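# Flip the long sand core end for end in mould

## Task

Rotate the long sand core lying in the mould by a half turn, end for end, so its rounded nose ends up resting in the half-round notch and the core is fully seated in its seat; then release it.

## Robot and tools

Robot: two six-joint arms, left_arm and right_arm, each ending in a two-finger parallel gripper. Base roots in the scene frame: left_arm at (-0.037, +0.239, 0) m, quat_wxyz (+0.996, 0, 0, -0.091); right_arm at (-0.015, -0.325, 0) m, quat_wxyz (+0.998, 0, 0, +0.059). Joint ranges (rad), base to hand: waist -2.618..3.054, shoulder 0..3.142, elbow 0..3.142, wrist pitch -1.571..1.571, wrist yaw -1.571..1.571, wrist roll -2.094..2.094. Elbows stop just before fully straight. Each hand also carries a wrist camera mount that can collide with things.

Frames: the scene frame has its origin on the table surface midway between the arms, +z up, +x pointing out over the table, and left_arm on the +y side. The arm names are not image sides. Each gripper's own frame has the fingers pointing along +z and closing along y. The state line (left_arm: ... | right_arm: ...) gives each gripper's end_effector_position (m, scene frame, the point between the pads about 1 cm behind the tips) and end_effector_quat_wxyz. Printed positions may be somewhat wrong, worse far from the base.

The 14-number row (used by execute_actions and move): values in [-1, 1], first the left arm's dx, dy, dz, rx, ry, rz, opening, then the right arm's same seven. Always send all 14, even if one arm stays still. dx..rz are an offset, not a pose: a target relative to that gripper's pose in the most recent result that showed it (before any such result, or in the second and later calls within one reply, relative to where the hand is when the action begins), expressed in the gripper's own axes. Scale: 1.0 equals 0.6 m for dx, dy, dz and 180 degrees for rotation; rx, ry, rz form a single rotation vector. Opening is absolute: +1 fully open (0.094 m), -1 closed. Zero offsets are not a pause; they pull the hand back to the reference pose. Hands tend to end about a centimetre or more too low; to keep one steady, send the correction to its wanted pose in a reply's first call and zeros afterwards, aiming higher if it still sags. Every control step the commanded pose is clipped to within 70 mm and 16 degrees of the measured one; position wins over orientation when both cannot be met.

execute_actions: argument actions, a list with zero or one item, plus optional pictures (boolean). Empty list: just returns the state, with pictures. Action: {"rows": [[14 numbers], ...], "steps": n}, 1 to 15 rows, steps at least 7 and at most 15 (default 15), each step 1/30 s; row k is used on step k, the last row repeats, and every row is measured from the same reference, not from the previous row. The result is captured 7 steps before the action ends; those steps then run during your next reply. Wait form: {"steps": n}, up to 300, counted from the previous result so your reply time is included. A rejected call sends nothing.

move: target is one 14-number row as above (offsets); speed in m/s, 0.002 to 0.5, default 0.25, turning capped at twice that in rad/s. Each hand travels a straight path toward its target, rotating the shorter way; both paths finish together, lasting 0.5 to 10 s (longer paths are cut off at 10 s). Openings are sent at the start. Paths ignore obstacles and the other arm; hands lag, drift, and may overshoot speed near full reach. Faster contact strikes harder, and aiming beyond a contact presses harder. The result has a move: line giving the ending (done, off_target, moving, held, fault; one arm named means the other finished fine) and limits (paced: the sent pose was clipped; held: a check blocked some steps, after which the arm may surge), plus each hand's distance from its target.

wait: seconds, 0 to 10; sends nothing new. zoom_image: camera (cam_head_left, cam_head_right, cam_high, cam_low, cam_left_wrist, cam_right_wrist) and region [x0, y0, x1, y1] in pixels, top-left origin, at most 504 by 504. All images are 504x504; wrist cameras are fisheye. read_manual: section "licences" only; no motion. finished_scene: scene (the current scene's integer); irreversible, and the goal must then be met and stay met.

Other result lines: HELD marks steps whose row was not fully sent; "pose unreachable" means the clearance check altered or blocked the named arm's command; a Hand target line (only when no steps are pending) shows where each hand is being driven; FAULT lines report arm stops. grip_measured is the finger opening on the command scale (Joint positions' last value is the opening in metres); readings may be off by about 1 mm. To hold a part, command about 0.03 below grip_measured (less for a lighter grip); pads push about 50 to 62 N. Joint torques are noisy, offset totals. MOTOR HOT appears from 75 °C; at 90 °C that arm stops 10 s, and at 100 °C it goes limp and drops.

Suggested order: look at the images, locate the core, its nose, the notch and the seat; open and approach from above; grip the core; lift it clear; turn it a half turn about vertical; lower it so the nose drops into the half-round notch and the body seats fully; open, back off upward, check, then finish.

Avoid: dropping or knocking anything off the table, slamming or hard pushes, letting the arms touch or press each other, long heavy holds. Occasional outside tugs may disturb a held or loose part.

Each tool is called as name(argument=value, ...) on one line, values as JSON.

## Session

execute_actions(actions=[])

Scene clock: 0.00 s of 5200.00 s.
left_arm: end_effector_position=(+0.5803, +0.5569, +0.2297) grip_measured=+1.000 end_effector_quat_wxyz=(+0.755, -0.570, +0.300, +0.124) | right_arm: end_effector_position=(+0.1559, -0.1385, +0.1643) grip_measured=+1.000 end_effector_quat_wxyz=(+0.154, -0.080, +0.805, +0.568)
Joint positions: left_arm=[ 0.444  2.763  2.371  0.698 -0.966 -0.67   0.094] | right_arm=[ 0.009  0.869  0.434 -0.406 -1.145  0.414  0.094]
Joint velocities: left_arm=[-0.032  0.002 -0.017  0.007 -0.007  0.037  0.   ] | right_arm=[-0.002  0.002 -0.007 -0.066  0.037 -0.066  0.   ]
Joint torques (N m, as the arm reports them, + toward a larger angle): no reading
Motor temperatures (°C, as the motors report them): left_arm=[30 34 29 30 30 28] | right_arm=[28 28 29 30 29 29]
Hand target (left_arm): +0.580, +0.556, +0.240; +0.758, -0.568, +0.297, +0.121
Hand target (right_arm): +0.155, -0.138, +0.168; +0.156, -0.085, +0.802, +0.571
camera_calibration (this result's frames):
cam_left_wrist: T_world_to_cam=[[0.669786, -0.338504, 0.66091, -0.348841], [0.237247, -0.745844, -0.622439, 0.424868], [0.703634, 0.573699, -0.419247, -0.527277], [0, 0, 0, 1]] pos_world=[0.50386, 0.5013, 0.273948]
cam_right_wrist: T_world_to_cam=[[0.416346, -0.376587, -0.827549, 0.00786642], [-0.867982, -0.435592, -0.238466, 0.144566], [-0.270671, 0.817583, -0.508228, 0.342971], [0, 0, 0, 1]] pos_world=[0.215038, -0.214472, 0.215291]

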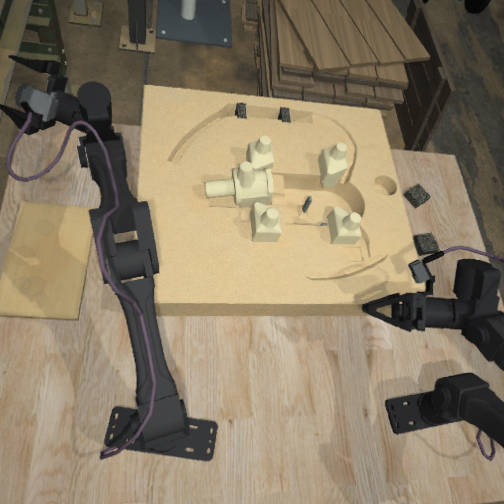

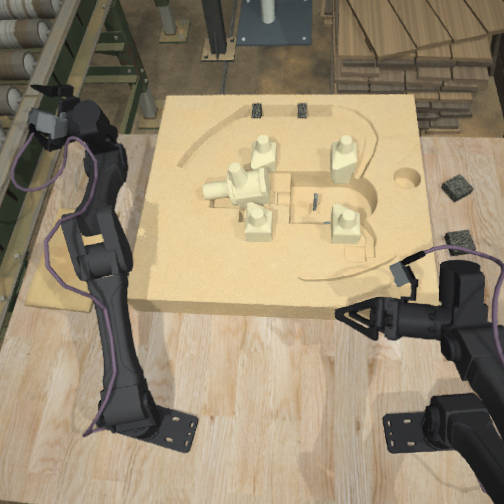

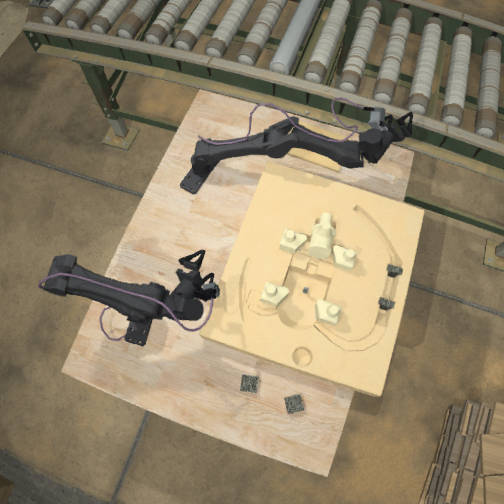

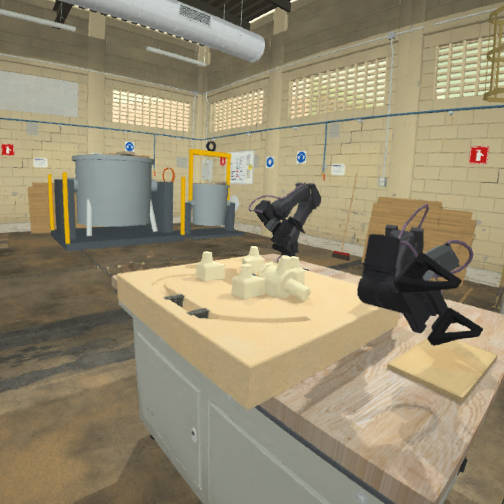

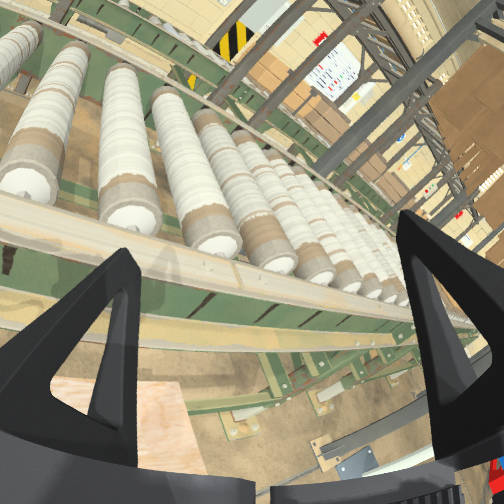

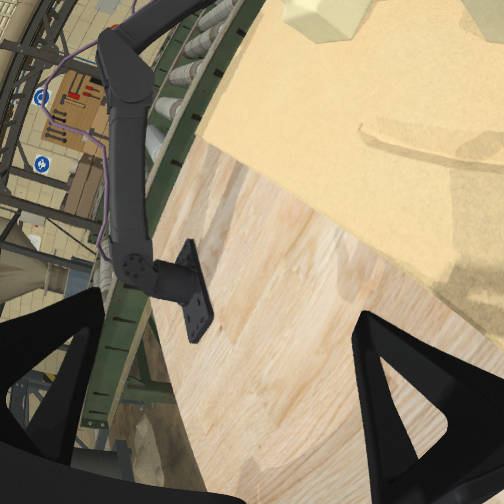

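move(target=[-0.0927,-0.1277,-0.7958,0.2007,0.5352,0.3484,0.4,0,0,0,0,0,0,1], speed=0.35)

Scene clock: 4.70 s of 5200.00 s.
left_arm: end_effector_position=(+0.4313, +0.0944, +0.2339) grip_measured=+0.403 end_effector_quat_wxyz=(+0.245, -0.057, +0.965, -0.069) | right_arm: end_effector_position=(+0.1559, -0.1385, +0.1643) grip_measured=+1.000 end_effector_quat_wxyz=(+0.154, -0.080, +0.805, +0.568)
Joint positions: left_arm=[-0.138  2.018  2.157 -1.197 -0.052 -0.425  0.066] | right_arm=[ 0.009  0.869  0.434 -0.406 -1.145  0.414  0.094]
Joint velocities: left_arm=[-0.017 -0.012 -0.002 -0.022 -0.081  0.022  0.   ] | right_arm=[ 0.007 -0.012 -0.002 -0.037  0.051 -0.037  0.   ]
Joint torques (N m, as the arm reports them, + toward a larger angle): left_arm=[-0.24 -9.89  9.75  1.18  0.09  0.06] | right_arm=[ 0.01 -0.58  6.82  1.11 -0.38  0.02]
Motor temperatures (°C, as the motors report them): left_arm=[30 36 30 31 30 28] | right_arm=[28 28 30 30 29 29]
Hand target (left_arm): +0.432, +0.091, +0.241; +0.250, -0.051, +0.964, -0.075
Hand target (right_arm): +0.156, -0.138, +0.164; +0.154, -0.080, +0.805, +0.568
Off the commanded pose (left_arm): 0.008 m, 3 deg.
Off the commanded pose (right_arm): 0.000 m, 0 deg.
Kept back: nothing.
move: off_target (left_arm)
camera_calibration (this result's frames):
cam_left_wrist: T_world_to_cam=[[-0.0874409, -0.994004, 0.0656444, 0.119313], [-0.947836, 0.103295, 0.301558, 0.332713], [-0.306531, -0.0358516, -0.951185, 0.462297], [0, 0, 0, 1]] pos_world=[0.467498, 0.100804, 0.331566]
cam_right_wrist: T_world_to_cam=[[0.416346, -0.376587, -0.827549, 0.00786642], [-0.867982, -0.435592, -0.238466, 0.144566], [-0.270671, 0.817583, -0.508228, 0.342971], [0, 0, 0, 1]] pos_world=[0.215038, -0.214472, 0.215291]

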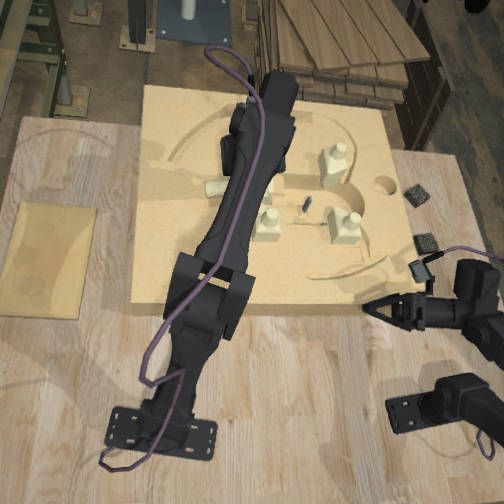

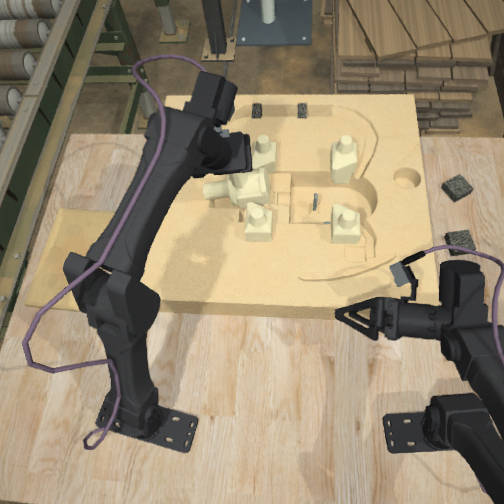

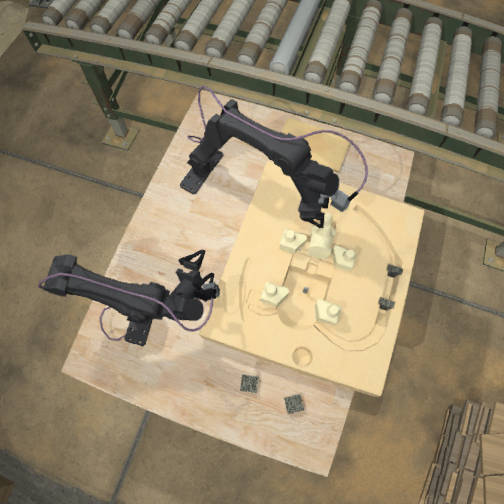

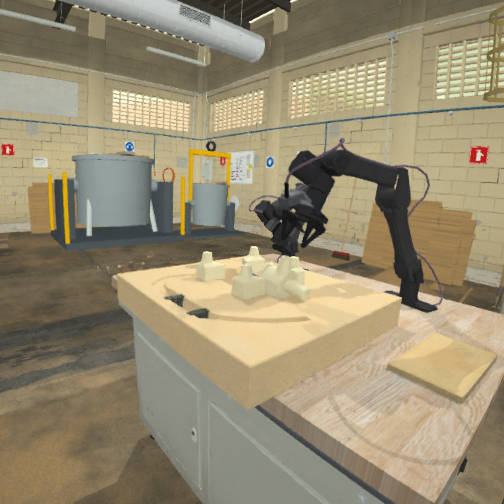

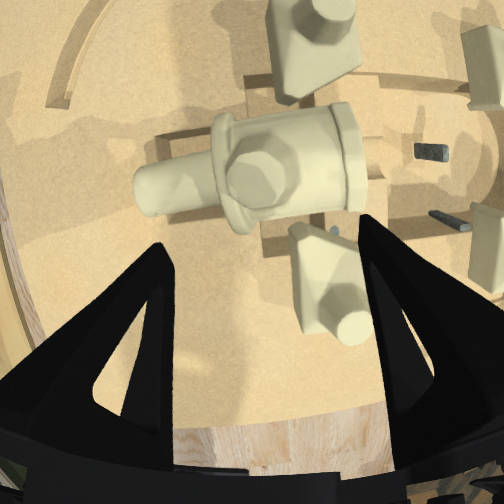

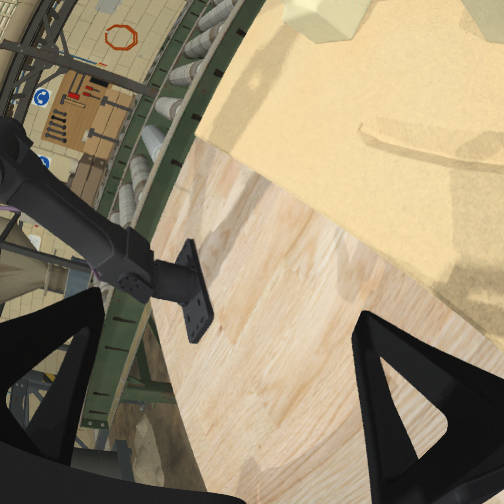

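move(target=[0.0187,0.001,0.1065,0.003,-0.004,0.004,0.15,0,0,0,0,0,0,1], speed=0.12)

Scene clock: 6.23 s of 5200.00 s.
left_arm: end_effector_position=(+0.4521, +0.0874, +0.1737) grip_measured=+0.153 end_effector_quat_wxyz=(+0.251, -0.053, +0.964, -0.070) | right_arm: end_effector_position=(+0.1559, -0.1385, +0.1643) grip_measured=+1.000 end_effector_quat_wxyz=(+0.154, -0.080, +0.805, +0.568)
Joint positions: left_arm=[-0.138  2.034  1.928 -0.94  -0.052 -0.416  0.054] | right_arm=[ 0.009  0.869  0.434 -0.406 -1.145  0.414  0.094]
Joint velocities: left_arm=[-0.002  0.007 -0.002 -0.066 -0.007 -0.022 -0.001] | right_arm=[ 0.007 -0.007  0.002 -0.037  0.037  0.007  0.   ]
Joint torques (N m, as the arm reports them, + toward a larger angle): left_arm=[  0.25 -11.02   6.58   1.33   0.03   0.05] | right_arm=[-0.01 -0.57  6.84  1.11 -0.38  0.02]
Motor temperatures (°C, as the motors report them): left_arm=[30 36 30 31 30 28] | right_arm=[28 28 30 30 29 29]
Hand target (left_arm): +0.452, +0.088, +0.173; +0.252, -0.050, +0.964, -0.072
Hand target (right_arm): +0.156, -0.138, +0.164; +0.154, -0.080, +0.805, +0.568
Off the commanded pose (left_arm): 0.001 m, 0 deg.
Off the commanded pose (right_arm): 0.000 m, 0 deg.
Kept back: nothing.
move: done
camera_calibration (this result's frames):
cam_left_wrist: T_world_to_cam=[[-0.0956184, -0.993332, 0.0644176, 0.121991], [-0.950488, 0.110334, 0.290513, 0.373853], [-0.295684, -0.0334497, -0.9547, 0.406635], [0, 0, 0, 1]] pos_world=[0.487243, 0.0935301, 0.271747]
cam_right_wrist: T_world_to_cam=[[0.416346, -0.376587, -0.827549, 0.00786642], [-0.867982, -0.435592, -0.238466, 0.144566], [-0.270671, 0.817583, -0.508228, 0.342971], [0, 0, 0, 1]] pos_world=[0.215038, -0.214472, 0.215291]

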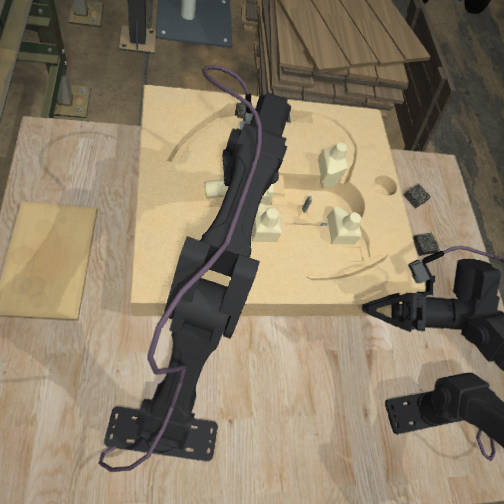

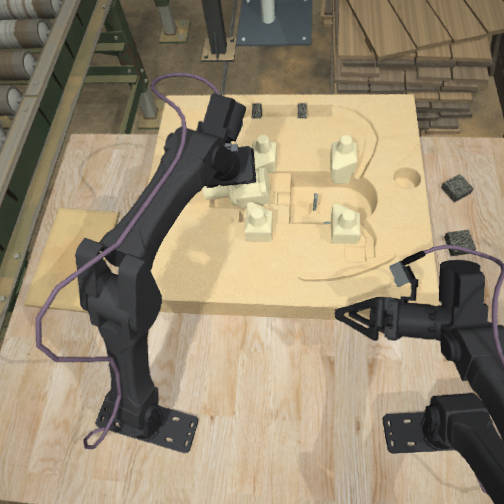

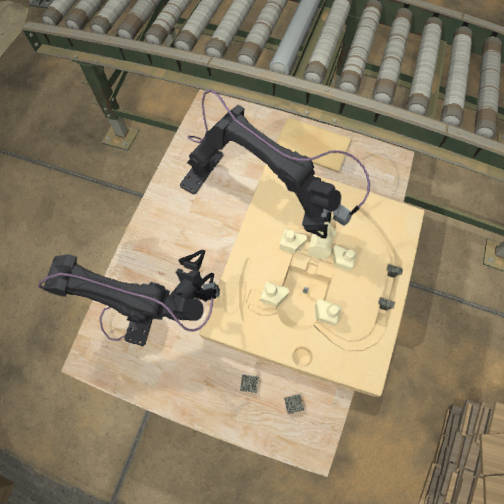

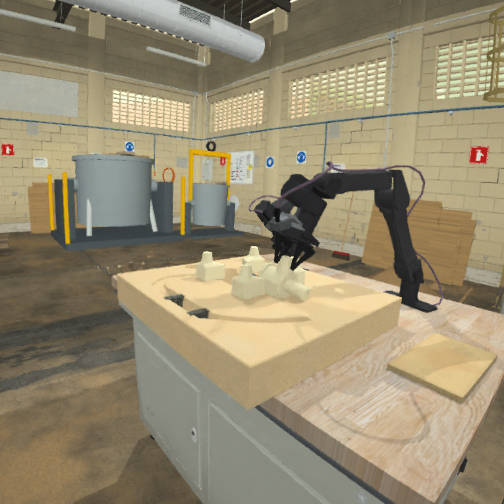

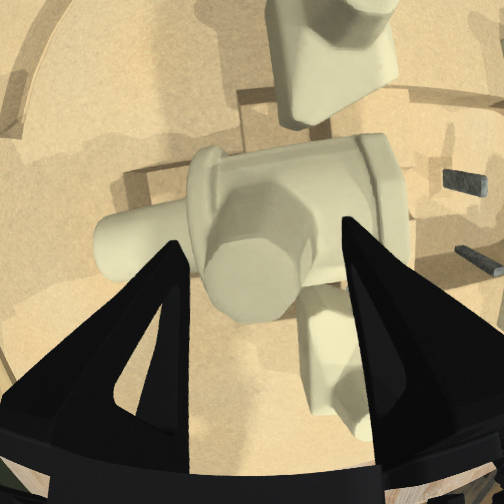

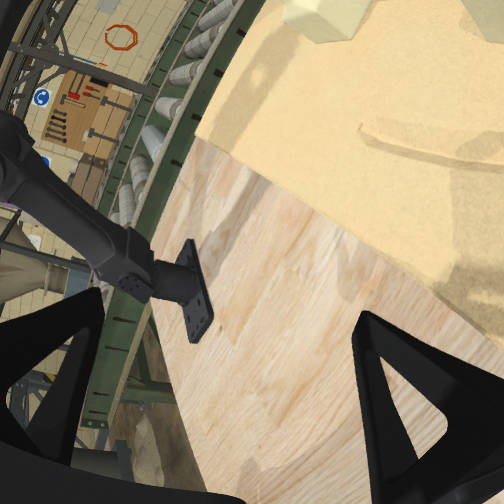

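execute_actions(actions=[{"rows":[[0,0,0,0,0,0,0,0,0,0,0,0,0,1],[0,0,0,0,0,0,-0.12,0,0,0,0,0,0,1],[0,0,0,0,0,0,-0.2,0,0,0,0,0,0,1],[0,0,0,0,0,0,-0.26,0,0,0,0,0,0,1],[0,0,0,0,0,0,-0.3,0,0,0,0,0,0,1],[0,0,0,0,0,0,-0.34,0,0,0,0,0,0,1],[0,0,0,0,0,0,-0.4,0,0,0,0,0,0,1]],"steps":15}])

Scene clock: 6.77 s of 5200.00 s.
left_arm: end_effector_position=(+0.4524, +0.0880, +0.1738) grip_measured=-0.307 end_effector_quat_wxyz=(+0.251, -0.053, +0.964, -0.069) | right_arm: end_effector_position=(+0.1559, -0.1385, +0.1643) grip_measured=+1.000 end_effector_quat_wxyz=(+0.154, -0.080, +0.805, +0.568)
Joint positions: left_arm=[-0.137  2.034  1.928 -0.94  -0.054 -0.416  0.033] | right_arm=[ 0.009  0.869  0.434 -0.406 -1.145  0.414  0.094]
Joint velocities: left_arm=[-0.012  0.002  0.012  0.022 -0.066  0.022  0.   ] | right_arm=[ 0.002  0.002 -0.002  0.051  0.051 -0.051  0.   ]
Joint torques (N m, as the arm reports them, + toward a larger angle): left_arm=[ -0.02 -10.67   7.49   1.27   0.    -0.01] | right_arm=[ 0.02 -0.58  6.82  1.11 -0.38  0.02]
Motor temperatures (°C, as the motors report them): left_arm=[30 36 30 31 30 28] | right_arm=[28 28 30 30 29 29]
Steps of this call (steps 1 to 8: nothing new was sent; steps 9 to 16: the first 8 steps of this action). Readings (end_effector_position):
9: left_arm (+0.4525, +0.0873, +0.1739) | right_arm (+0.1559, -0.1385, +0.1643)
10: left_arm (+0.4525, +0.0873, +0.1739) | right_arm (+0.1559, -0.1385, +0.1643)
12: left_arm (+0.4525, +0.0874, +0.1739) | right_arm (+0.1559, -0.1385, +0.1643)
16: the state above

move(target=[-0.12,0.002,-0.137,0,-0.058,0,-0.4,0,0,0,0,0,0,1], speed=0.1)

Scene clock: 8.77 s of 5200.00 s.
left_arm: end_effector_position=(+0.4539, +0.1041, +0.2279) grip_measured=-0.307 end_effector_quat_wxyz=(+0.258, -0.052, +0.964, -0.046) | right_arm: end_effector_position=(+0.1559, -0.1385, +0.1643) grip_measured=+1.000 end_effector_quat_wxyz=(+0.154, -0.080, +0.805, +0.568)
Joint positions: left_arm=[-0.119  2.092  2.238 -1.194 -0.089 -0.384  0.033] | right_arm=[ 0.009  0.869  0.434 -0.406 -1.145  0.414  0.094]
Joint velocities: left_arm=[-0.012  0.002 -0.022 -0.007 -0.037  0.007  0.   ] | right_arm=[-0.012 -0.002  0.002 -0.022  0.007  0.007  0.   ]
Joint torques (N m, as the arm reports them, + toward a larger angle): left_arm=[  0.66 -14.31  11.51   2.03  -0.25   0.02] | right_arm=[ 0.   -0.56  6.84  1.11 -0.38  0.02]
Motor temperatures (°C, as the motors report them): left_arm=[30 37 31 32 30 28] | right_arm=[28 28 30 31 29 29]
Hand target (left_arm): +0.469, +0.107, +0.280; +0.338, -0.059, +0.937, -0.065
Hand target (right_arm): +0.156, -0.138, +0.164; +0.154, -0.080, +0.805, +0.568
Off your previous action's commanded pose (left_arm): 0.001 m, 0 deg at its last step (step 7 of this call).
Off your previous action's commanded pose (right_arm): 0.000 m, 0 deg at its last step (step 7 of this call).
Off the commanded pose (left_arm): 0.055 m, 10 deg.
Off the commanded pose (right_arm): 0.000 m, 0 deg.
Kept back: nothing.
move: off_target (left_arm)
camera_calibration (this result's frames):
cam_left_wrist: T_world_to_cam=[[-0.0858406, -0.996178, 0.0161203, 0.142143], [-0.954752, 0.0868736, 0.284431, 0.363668], [-0.284745, 0.00902479, -0.958561, 0.450935], [0, 0, 0, 1]] pos_world=[0.487815, 0.105937, 0.326519]
cam_right_wrist: T_world_to_cam=[[0.416346, -0.376587, -0.827549, 0.00786642], [-0.867982, -0.435592, -0.238466, 0.144566], [-0.270671, 0.817583, -0.508228, 0.342971], [0, 0, 0, 1]] pos_world=[0.215038, -0.214472, 0.215291]

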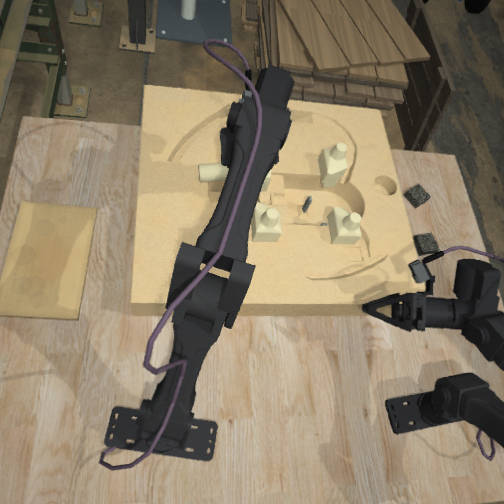

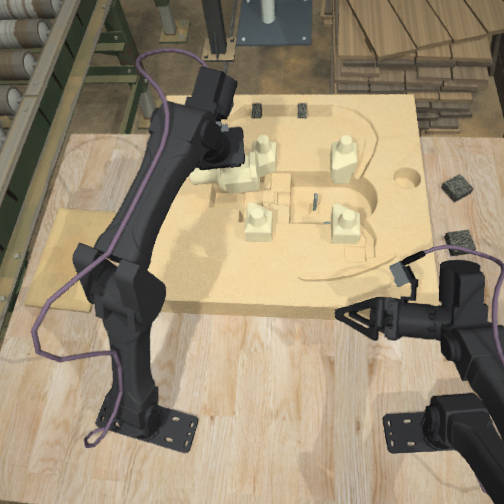

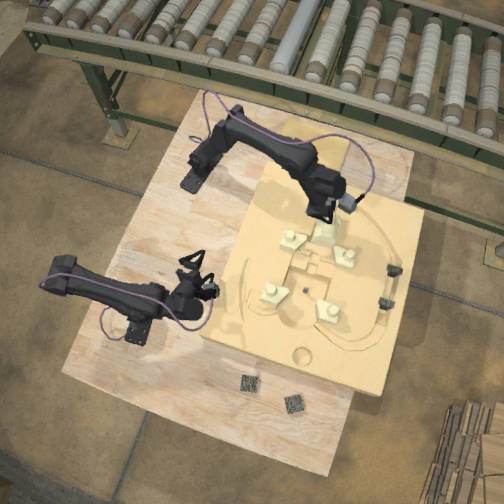

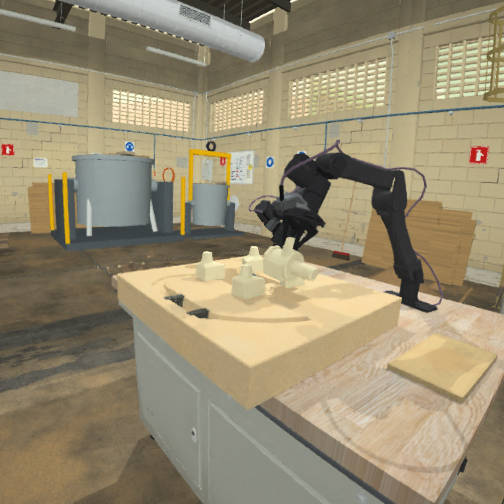

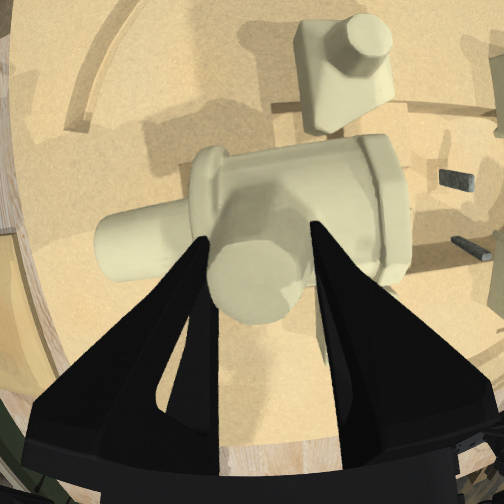

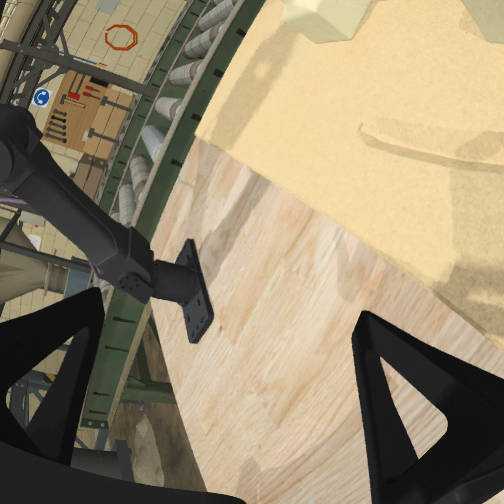

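execute_actions(actions=[{"rows":[[-0.07,-0.004,-0.06,0,-0.054,0,-0.4,0,0,0,0,0,0,1],[-0.07,0,-0.061,0,-0.054,0,-0.4,0,0,0,0,0,0,1],[-0.071,0.005,-0.063,0,-0.054,0,-0.4,0,0,0,0,0,0,1],[-0.072,0.011,-0.065,0,-0.054,0,-0.4,0,0,0,0,0,0,1],[-0.073,0.018,-0.067,0,-0.054,0,-0.4,0,0,0,0,0,0,1],[-0.074,0.026,-0.069,0,-0.054,0,-0.4,0,0,0,0,0,0,1],[-0.075,0.034,-0.071,0,-0.054,0,-0.4,0,0,0,0,0,0,1],[-0.076,0.042,-0.073,0,-0.054,0,-0.4,0,0,0,0,0,0,1],[-0.077,0.05,-0.075,0,-0.054,0,-0.4,0,0,0,0,0,0,1],[-0.078,0.058,-0.078,0,-0.054,0,-0.4,0,0,0,0,0,0,1],[-0.079,0.066,-0.081,0,-0.054,0,-0.4,0,0,0,0,0,0,1],[-0.08,0.074,-0.084,0,-0.054,0,-0.4,0,0,0,0,0,0,1],[-0.08,0.082,-0.087,0,-0.054,0,-0.4,0,0,0,0,0,0,1],[-0.08,0.09,-0.09,0,-0.054,0,-0.4,0,0,0,0,0,0,1],[-0.08,0.097,-0.093,0,-0.054,0,-0.4,0,0,0,0,0,0,1]]}])

move(target=[0.12,0.47,-0.225,-0.17,-0.045,-0.21,-0.4,0,0,0,0,0,0,1], speed=0.22)

Scene clock: 9.67 s of 5200.00 s.
left_arm: end_effector_position=(+0.4537, +0.1179, +0.2269) grip_measured=-0.307 end_effector_quat_wxyz=(+0.255, -0.048, +0.965, -0.029) | right_arm: end_effector_position=(+0.1559, -0.1385, +0.1643) grip_measured=+1.000 end_effector_quat_wxyz=(+0.154, -0.080, +0.805, +0.568)
Joint positions: left_arm=[-0.099  2.091  2.238 -1.21  -0.107 -0.353  0.033] | right_arm=[ 0.009  0.869  0.434 -0.406 -1.145  0.414  0.094]
Joint velocities: left_arm=[ 0.217 -0.032  0.002 -0.022  0.022  0.198  0.   ] | right_arm=[-0.002 -0.017  0.002 -0.066 -0.022  0.022  0.   ]
Joint torques (N m, as the arm reports them, + toward a larger angle): left_arm=[  2.36 -16.27   9.49   1.98  -0.31   0.04] | right_arm=[ 0.   -0.57  6.84  1.11 -0.38  0.02]
Motor temperatures (°C, as the motors report them): left_arm=[30 38 31 32 30 28] | right_arm=[28 28 30 31 29 29]
Steps of this call (steps 1 to 19: nothing new was sent; steps 20 to 27: the first 8 steps of this action). Readings (end_effector_position):
20: left_arm (+0.4538, +0.1047, +0.2278) | right_arm (+0.1559, -0.1385, +0.1643)
21: left_arm (+0.4537, +0.1057, +0.2277) | right_arm (+0.1559, -0.1385, +0.1643)
23: left_arm (+0.4532, +0.1082, +0.2272) | right_arm (+0.1559, -0.1385, +0.1643)
27: the state above

Scene clock: 12.80 s of 5200.00 s.
left_arm: end_effector_position=(+0.2877, +0.4367, +0.2716) grip_measured=-0.307 end_effector_quat_wxyz=(+0.223, -0.426, +0.867, +0.131) | right_arm: end_effector_position=(+0.1559, -0.1385, +0.1643) grip_measured=+1.000 end_effector_quat_wxyz=(+0.154, -0.080, +0.805, +0.568)
Joint positions: left_arm=[ 0.6    1.659  1.86  -1.32  -0.273 -0.432  0.033] | right_arm=[ 0.009  0.869  0.434 -0.406 -1.145  0.414  0.094]
Joint velocities: left_arm=[-0.007  0.017 -0.007  0.007 -0.037 -0.007 -0.   ] | right_arm=[ 0.002  0.012  0.002 -0.051  0.007 -0.022  0.   ]
Joint torques (N m, as the arm reports them, + toward a larger angle): left_arm=[  0.08 -10.73  10.65   1.76  -0.56  -0.09] | right_arm=[ 0.01 -0.57  6.84  1.11 -0.38  0.02]
Motor temperatures (°C, as the motors report them): left_arm=[30 39 31 32 30 28] | right_arm=[28 28 31 31 29 29]
Hand target (left_arm): +0.292, +0.445, +0.313; +0.297, -0.434, +0.839, +0.142
Hand target (right_arm): +0.156, -0.138, +0.164; +0.154, -0.080, +0.805, +0.568
Off your previous action's commanded pose (left_arm): 0.052 m, 9 deg at its last step (step 7 of this call).
Off your previous action's commanded pose (right_arm): 0.000 m, 0 deg at its last step (step 7 of this call).
Off the commanded pose (left_arm): 0.039 m, 8 deg.
Off the commanded pose (right_arm): 0.000 m, 0 deg.
Kept back: nothing.
move: off_target (left_arm)
camera_calibration (this result's frames):
cam_left_wrist: T_world_to_cam=[[0.682344, -0.718383, -0.1354, 0.157351], [-0.662102, -0.685826, 0.3021, 0.412152], [-0.309884, -0.116487, -0.943611, 0.500491], [0, 0, 0, 1]] pos_world=[0.320614, 0.454004, 0.369063]
cam_right_wrist: T_world_to_cam=[[0.416346, -0.376587, -0.827549, 0.00786642], [-0.867982, -0.435592, -0.238466, 0.144566], [-0.270671, 0.817583, -0.508228, 0.342971], [0, 0, 0, 1]] pos_world=[0.215038, -0.214472, 0.215291]

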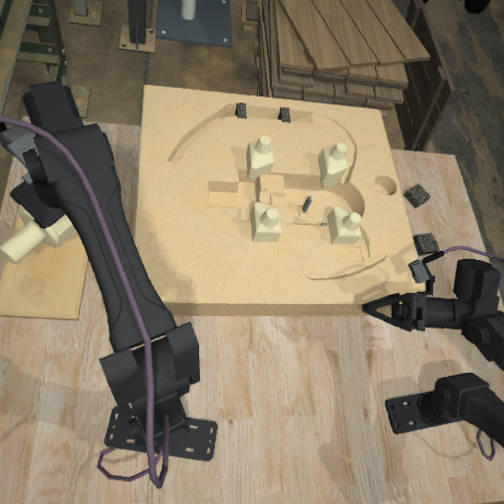

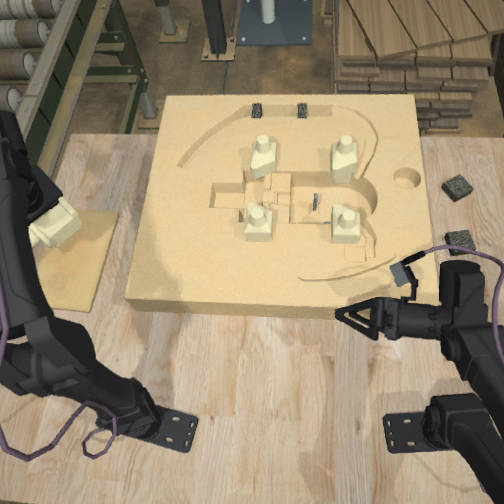

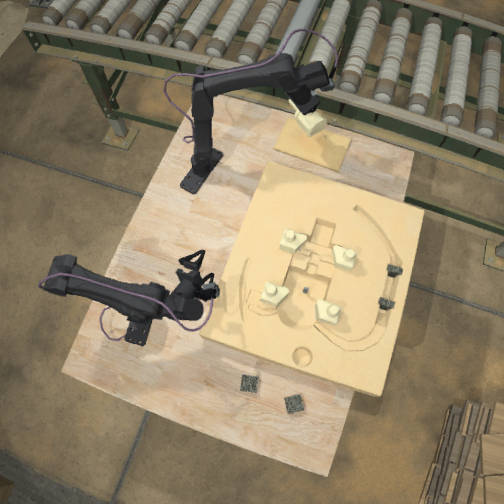

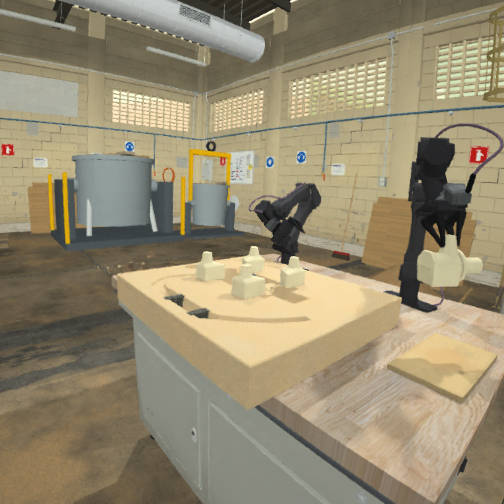

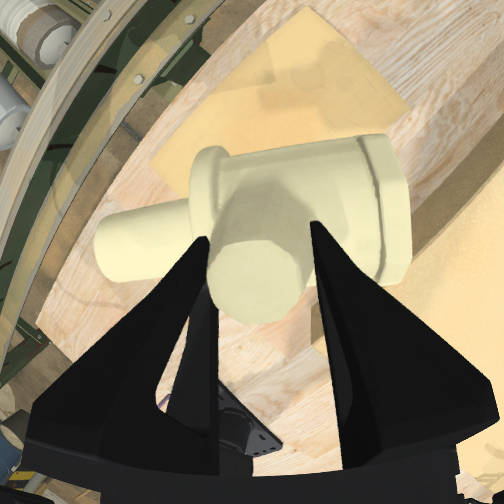

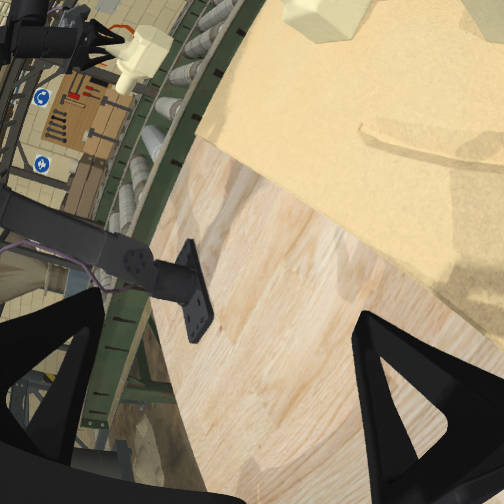

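move(target=[0.069,0.088,0.189,-0.198,-0.0227,-0.3715,-0.4,0,0,0,0,0,0,1], speed=0.35)

zoom_image(camera="cam_low", region=[354, 250, 504, 400])

Scene clock: 16.30 s of 5200.00 s.
left_arm: end_effector_position=(+0.2567, +0.4748, +0.1270) grip_measured=-0.307 end_effector_quat_wxyz=(-0.115, +0.871, -0.418, -0.229) | right_arm: end_effector_position=(+0.1559, -0.1385, +0.1643) grip_measured=+1.000 end_effector_quat_wxyz=(+0.154, -0.080, +0.805, +0.568)
Joint positions: left_arm=[ 0.625  2.051  1.806 -1.448 -0.505 -1.836  0.033] | right_arm=[ 0.009  0.869  0.434 -0.406 -1.145  0.414  0.094]
Joint velocities: left_arm=[-0.002 -0.002 -0.022  0.022 -0.022 -0.051  0.   ] | right_arm=[ 0.012 -0.017 -0.007 -0.022 -0.051 -0.007  0.   ]
Joint torques (N m, as the arm reports them, + toward a larger angle): left_arm=[  0.5  -11.91  10.79  -0.09  -1.29  -0.09] | right_arm=[ 0.01 -0.57  6.83  1.12 -0.38  0.01]
Motor temperatures (°C, as the motors report them): left_arm=[30 39 32 32 30 28] | right_arm=[28 28 31 31 29 29]
Hand target (left_arm): +0.252, +0.489, +0.155; -0.156, +0.867, -0.404, -0.247
Hand target (right_arm): +0.156, -0.138, +0.164; +0.154, -0.080, +0.805, +0.568
Off the commanded pose (left_arm): 0.031 m, 5 deg.
Off the commanded pose (right_arm): 0.000 m, 0 deg.
Kept back: nothing.
move: off_target (left_arm)
camera_calibration (this result's frames):
cam_left_wrist: T_world_to_cam=[[0.868834, 0.486802, -0.0902826, -0.439619], [0.489833, -0.818636, 0.299833, 0.229081], [0.0720507, -0.304728, -0.94971, 0.351003], [0, 0, 0, 1]] pos_world=[0.244455, 0.508502, 0.224976]
cam_right_wrist: T_world_to_cam=[[0.416346, -0.376587, -0.827549, 0.00786642], [-0.867982, -0.435592, -0.238466, 0.144566], [-0.270671, 0.817583, -0.508228, 0.342971], [0, 0, 0, 1]] pos_world=[0.215038, -0.214472, 0.215291]

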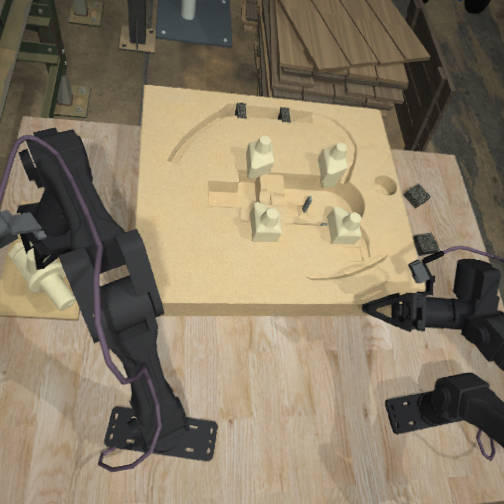

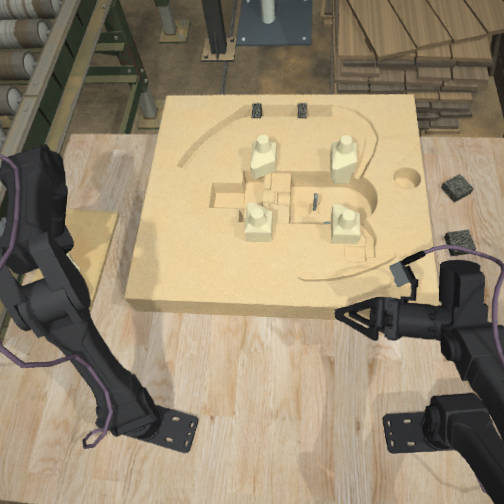

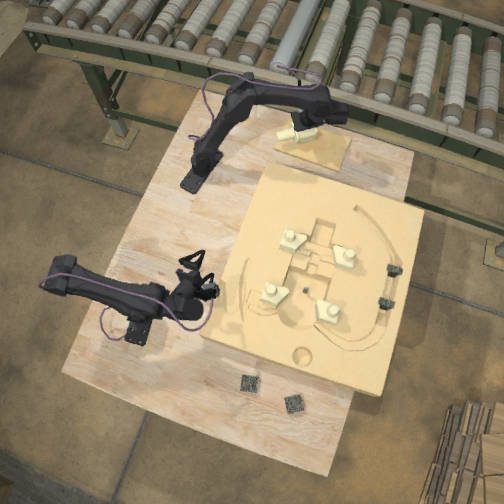

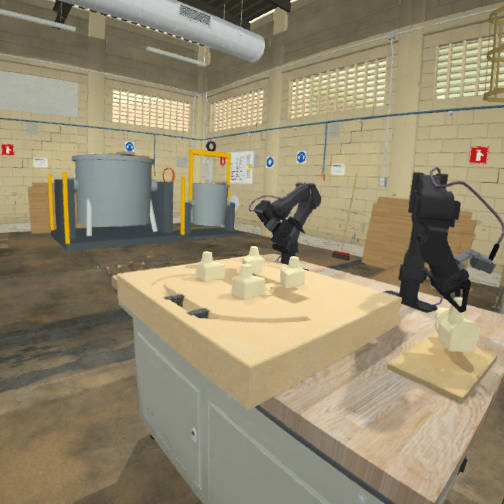

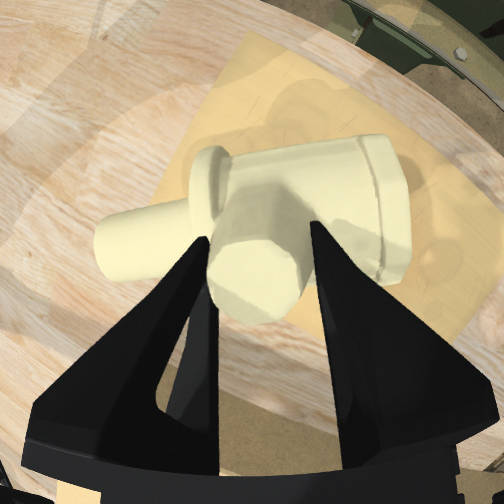

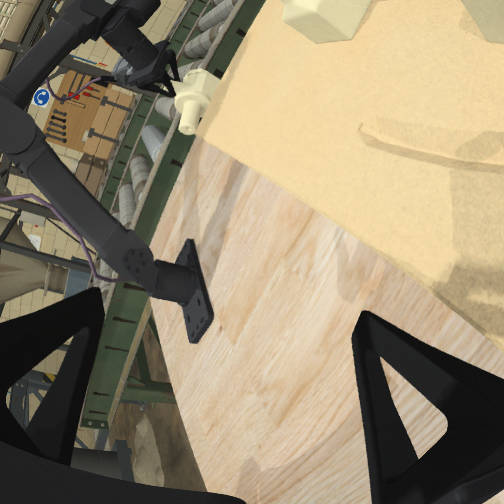

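Region (354, 250, 504, 400) of cam_low's 504x504 image, scaled by 3.360, with more detail than that image has.

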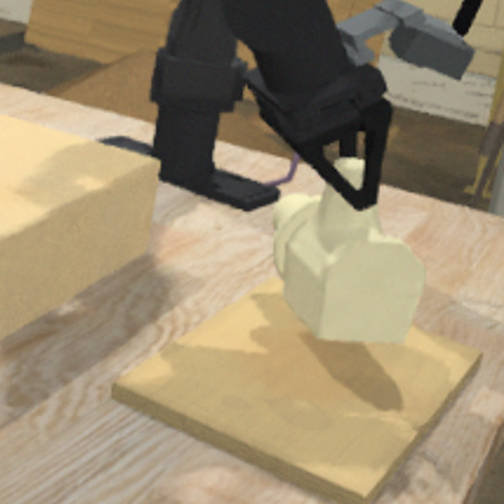

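Board is thinner; same lowering ramp.

execute_actions(actions=[{"rows":[[-0.036,0,-0.022,0.004,-0.02,-0.002,-0.4,0,0,0,0,0,0,1],[-0.033,0,-0.017,0.004,-0.02,-0.002,-0.4,0,0,0,0,0,0,1],[-0.03,0,-0.012,0.004,-0.02,-0.002,-0.4,0,0,0,0,0,0,1],[-0.028,0,-0.008,0.004,-0.02,-0.002,-0.4,0,0,0,0,0,0,1],[-0.026,0,-0.004,0.004,-0.02,-0.002,-0.4,0,0,0,0,0,0,1],[-0.024,0,-0.001,0.004,-0.02,-0.002,-0.4,0,0,0,0,0,0,1],[-0.022,0,0.002,0.004,-0.02,-0.002,-0.4,0,0,0,0,0,0,1],[-0.021,0,0.005,0.004,-0.02,-0.002,-0.4,0,0,0,0,0,0,1],[-0.019,0,0.008,0.004,-0.02,-0.002,-0.4,0,0,0,0,0,0,1],[-0.018,0,0.011,0.004,-0.02,-0.002,-0.4,0,0,0,0,0,0,1],[-0.016,0,0.014,0.004,-0.02,-0.002,-0.4,0,0,0,0,0,0,1],[-0.014,0,0.017,0.004,-0.02,-0.002,-0.4,0,0,0,0,0,0,1],[-0.013,0,0.02,0.004,-0.02,-0.002,-0.4,0,0,0,0,0,0,1],[-0.011,0,0.023,0.004,-0.02,-0.002,-0.4,0,0,0,0,0,0,1],[-0.01,0,0.025,0.004,-0.02,-0.002,-0.4,0,0,0,0,0,0,1]]}])

wait(seconds=0.2)

zoom_image(camera="cam_low", region=[354, 250, 504, 400])

Scene clock: 17.37 s of 5200.00 s.
left_arm: end_effector_position=(+0.2561, +0.4745, +0.1197) grip_measured=-0.307 end_effector_quat_wxyz=(-0.109, +0.871, -0.418, -0.234) | right_arm: end_effector_position=(+0.1559, -0.1385, +0.1643) grip_measured=+1.000 end_effector_quat_wxyz=(+0.154, -0.080, +0.805, +0.568)
Joint positions: left_arm=[ 0.625  2.063  1.793 -1.438 -0.505 -1.839  0.033] | right_arm=[ 0.009  0.869  0.434 -0.406 -1.145  0.414  0.094]
Joint velocities: left_arm=[ 0.002  0.007 -0.183  0.154 -0.022 -0.051 -0.001] | right_arm=[-0.007 -0.007  0.002  0.007  0.051 -0.022  0.   ]
Joint torques (N m, as the arm reports them, + toward a larger angle): left_arm=[  0.58 -11.58   6.54  -0.1   -1.07  -0.03] | right_arm=[ 0.01 -0.57  6.83  1.11 -0.38  0.02]
Motor temperatures (°C, as the motors report them): left_arm=[30 40 32 32 30 28] | right_arm=[28 28 31 31 29 29]
Steps of this call (steps 1 to 24: nothing new was sent; steps 25 to 32: the first 8 steps of this action). Readings (end_effector_position):
25: left_arm (+0.2560, +0.4745, +0.1267) | right_arm (+0.1559, -0.1385, +0.1643)
26: left_arm (+0.2558, +0.4744, +0.1265) | right_arm (+0.1559, -0.1385, +0.1643)
28: left_arm (+0.2555, +0.4743, +0.1249) | right_arm (+0.1559, -0.1385, +0.1643)
32: the state above

Scene clock: 17.80 s of 5200.00 s.
left_arm: end_effector_position=(+0.2523, +0.4740, +0.1060) grip_measured=-0.307 end_effector_quat_wxyz=(-0.106, +0.869, -0.419, -0.240) | right_arm: end_effector_position=(+0.1559, -0.1385, +0.1643) grip_measured=+1.000 end_effector_quat_wxyz=(+0.154, -0.080, +0.805, +0.568)
Joint positions: left_arm=[ 0.626  2.063  1.735 -1.393 -0.511 -1.839  0.033] | right_arm=[ 0.009  0.869  0.434 -0.406 -1.145  0.414  0.094]
Joint velocities: left_arm=[ 0.002 -0.002  0.002 -0.022 -0.022 -0.051 -0.   ] | right_arm=[ 0.007  0.032 -0.012  0.051 -0.007 -0.022  0.   ]
Joint torques (N m, as the arm reports them, + toward a larger angle): left_arm=[  0.61 -11.45   6.07   0.22  -1.    -0.01] | right_arm=[ 0.01 -0.57  6.84  1.12 -0.38  0.02]
Motor temperatures (°C, as the motors report them): left_arm=[30 40 32 32 30 28] | right_arm=[28 28 31 31 29 29]
Hand target (left_arm): +0.249, +0.484, +0.117; -0.133, +0.865, -0.413, -0.253
Hand target (right_arm): +0.156, -0.138, +0.164; +0.154, -0.080, +0.805, +0.568
Off the commanded pose (left_arm): 0.016 m, 4 deg.
Off the commanded pose (right_arm): 0.000 m, 0 deg.
Kept back: nothing.
Steps of this call (steps 1 to 7: the last 7 steps of your previous action; steps 8 to 13: nothing new was sent). Readings (end_effector_position):
1: left_arm (+0.2557, +0.4744, +0.1179) | right_arm (+0.1559, -0.1385, +0.1643)
2: left_arm (+0.2554, +0.4742, +0.1160) | right_arm (+0.1559, -0.1385, +0.1643)
4: left_arm (+0.2543, +0.4737, +0.1120) | right_arm (+0.1559, -0.1385, +0.1643)
8: left_arm (+0.2524, +0.4739, +0.1061) | right_arm (+0.1559, -0.1385, +0.1643)
13: the state above
camera_calibration (this result's frames):
cam_left_wrist: T_world_to_cam=[[0.864685, 0.488776, -0.115834, -0.434445], [0.500014, -0.815479, 0.291513, 0.233707], [0.0480244, -0.309986, -0.949528, 0.339661], [0, 0, 0, 1]] pos_world=[0.24249, 0.50822, 0.204065]
cam_right_wrist: T_world_to_cam=[[0.416346, -0.376587, -0.827549, 0.00786642], [-0.867982, -0.435592, -0.238466, 0.144566], [-0.270671, 0.817583, -0.508228, 0.342971], [0, 0, 0, 1]] pos_world=[0.215038, -0.214472, 0.215291]

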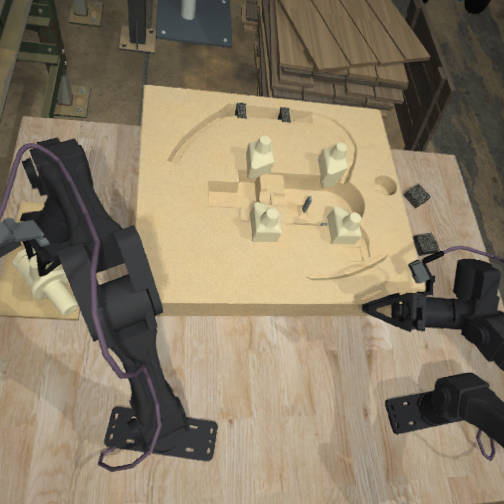

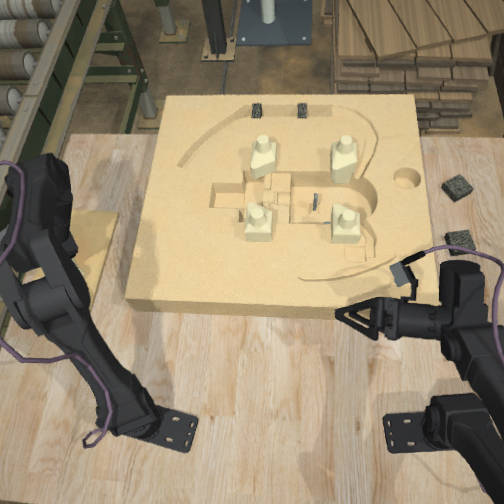

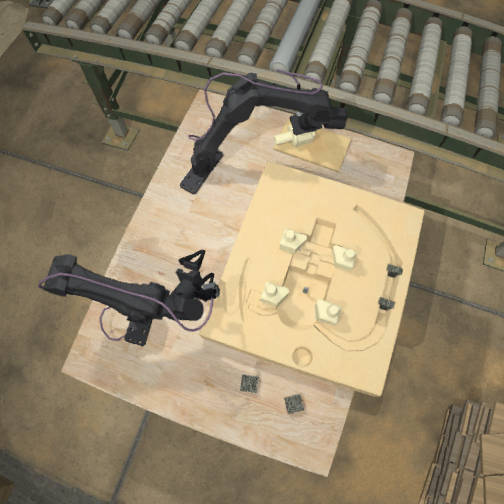

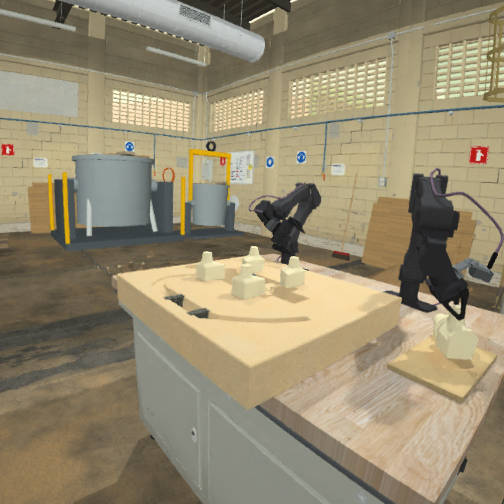

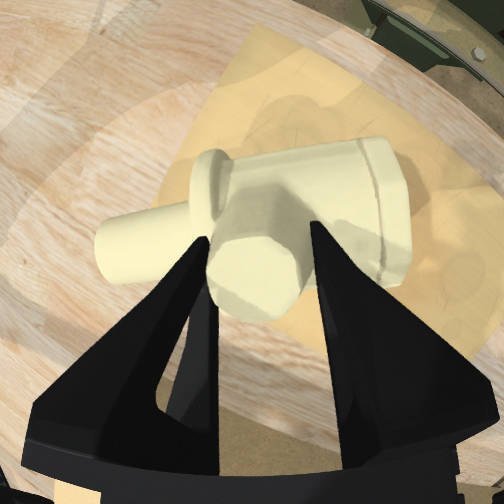

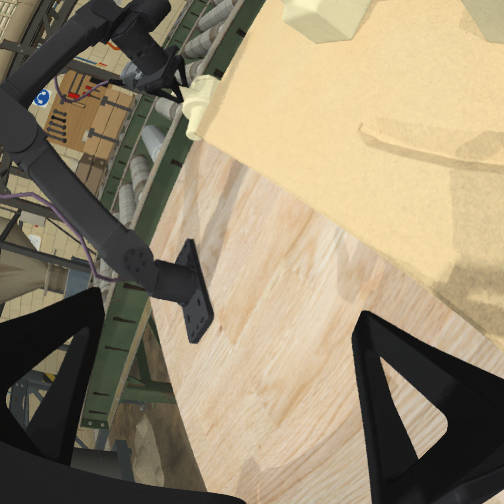

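Region (354, 250, 504, 400) of cam_low's 504x504 image, scaled by 3.360, with more detail than that image has.

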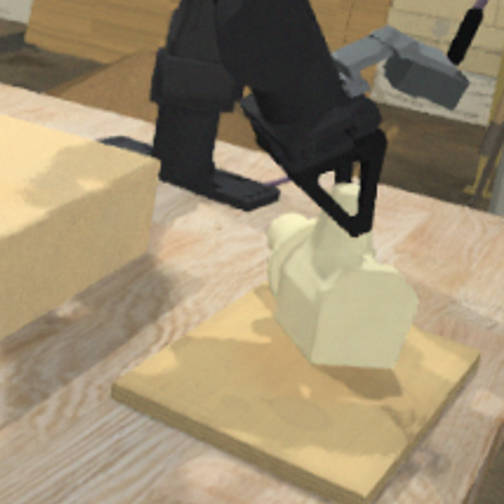

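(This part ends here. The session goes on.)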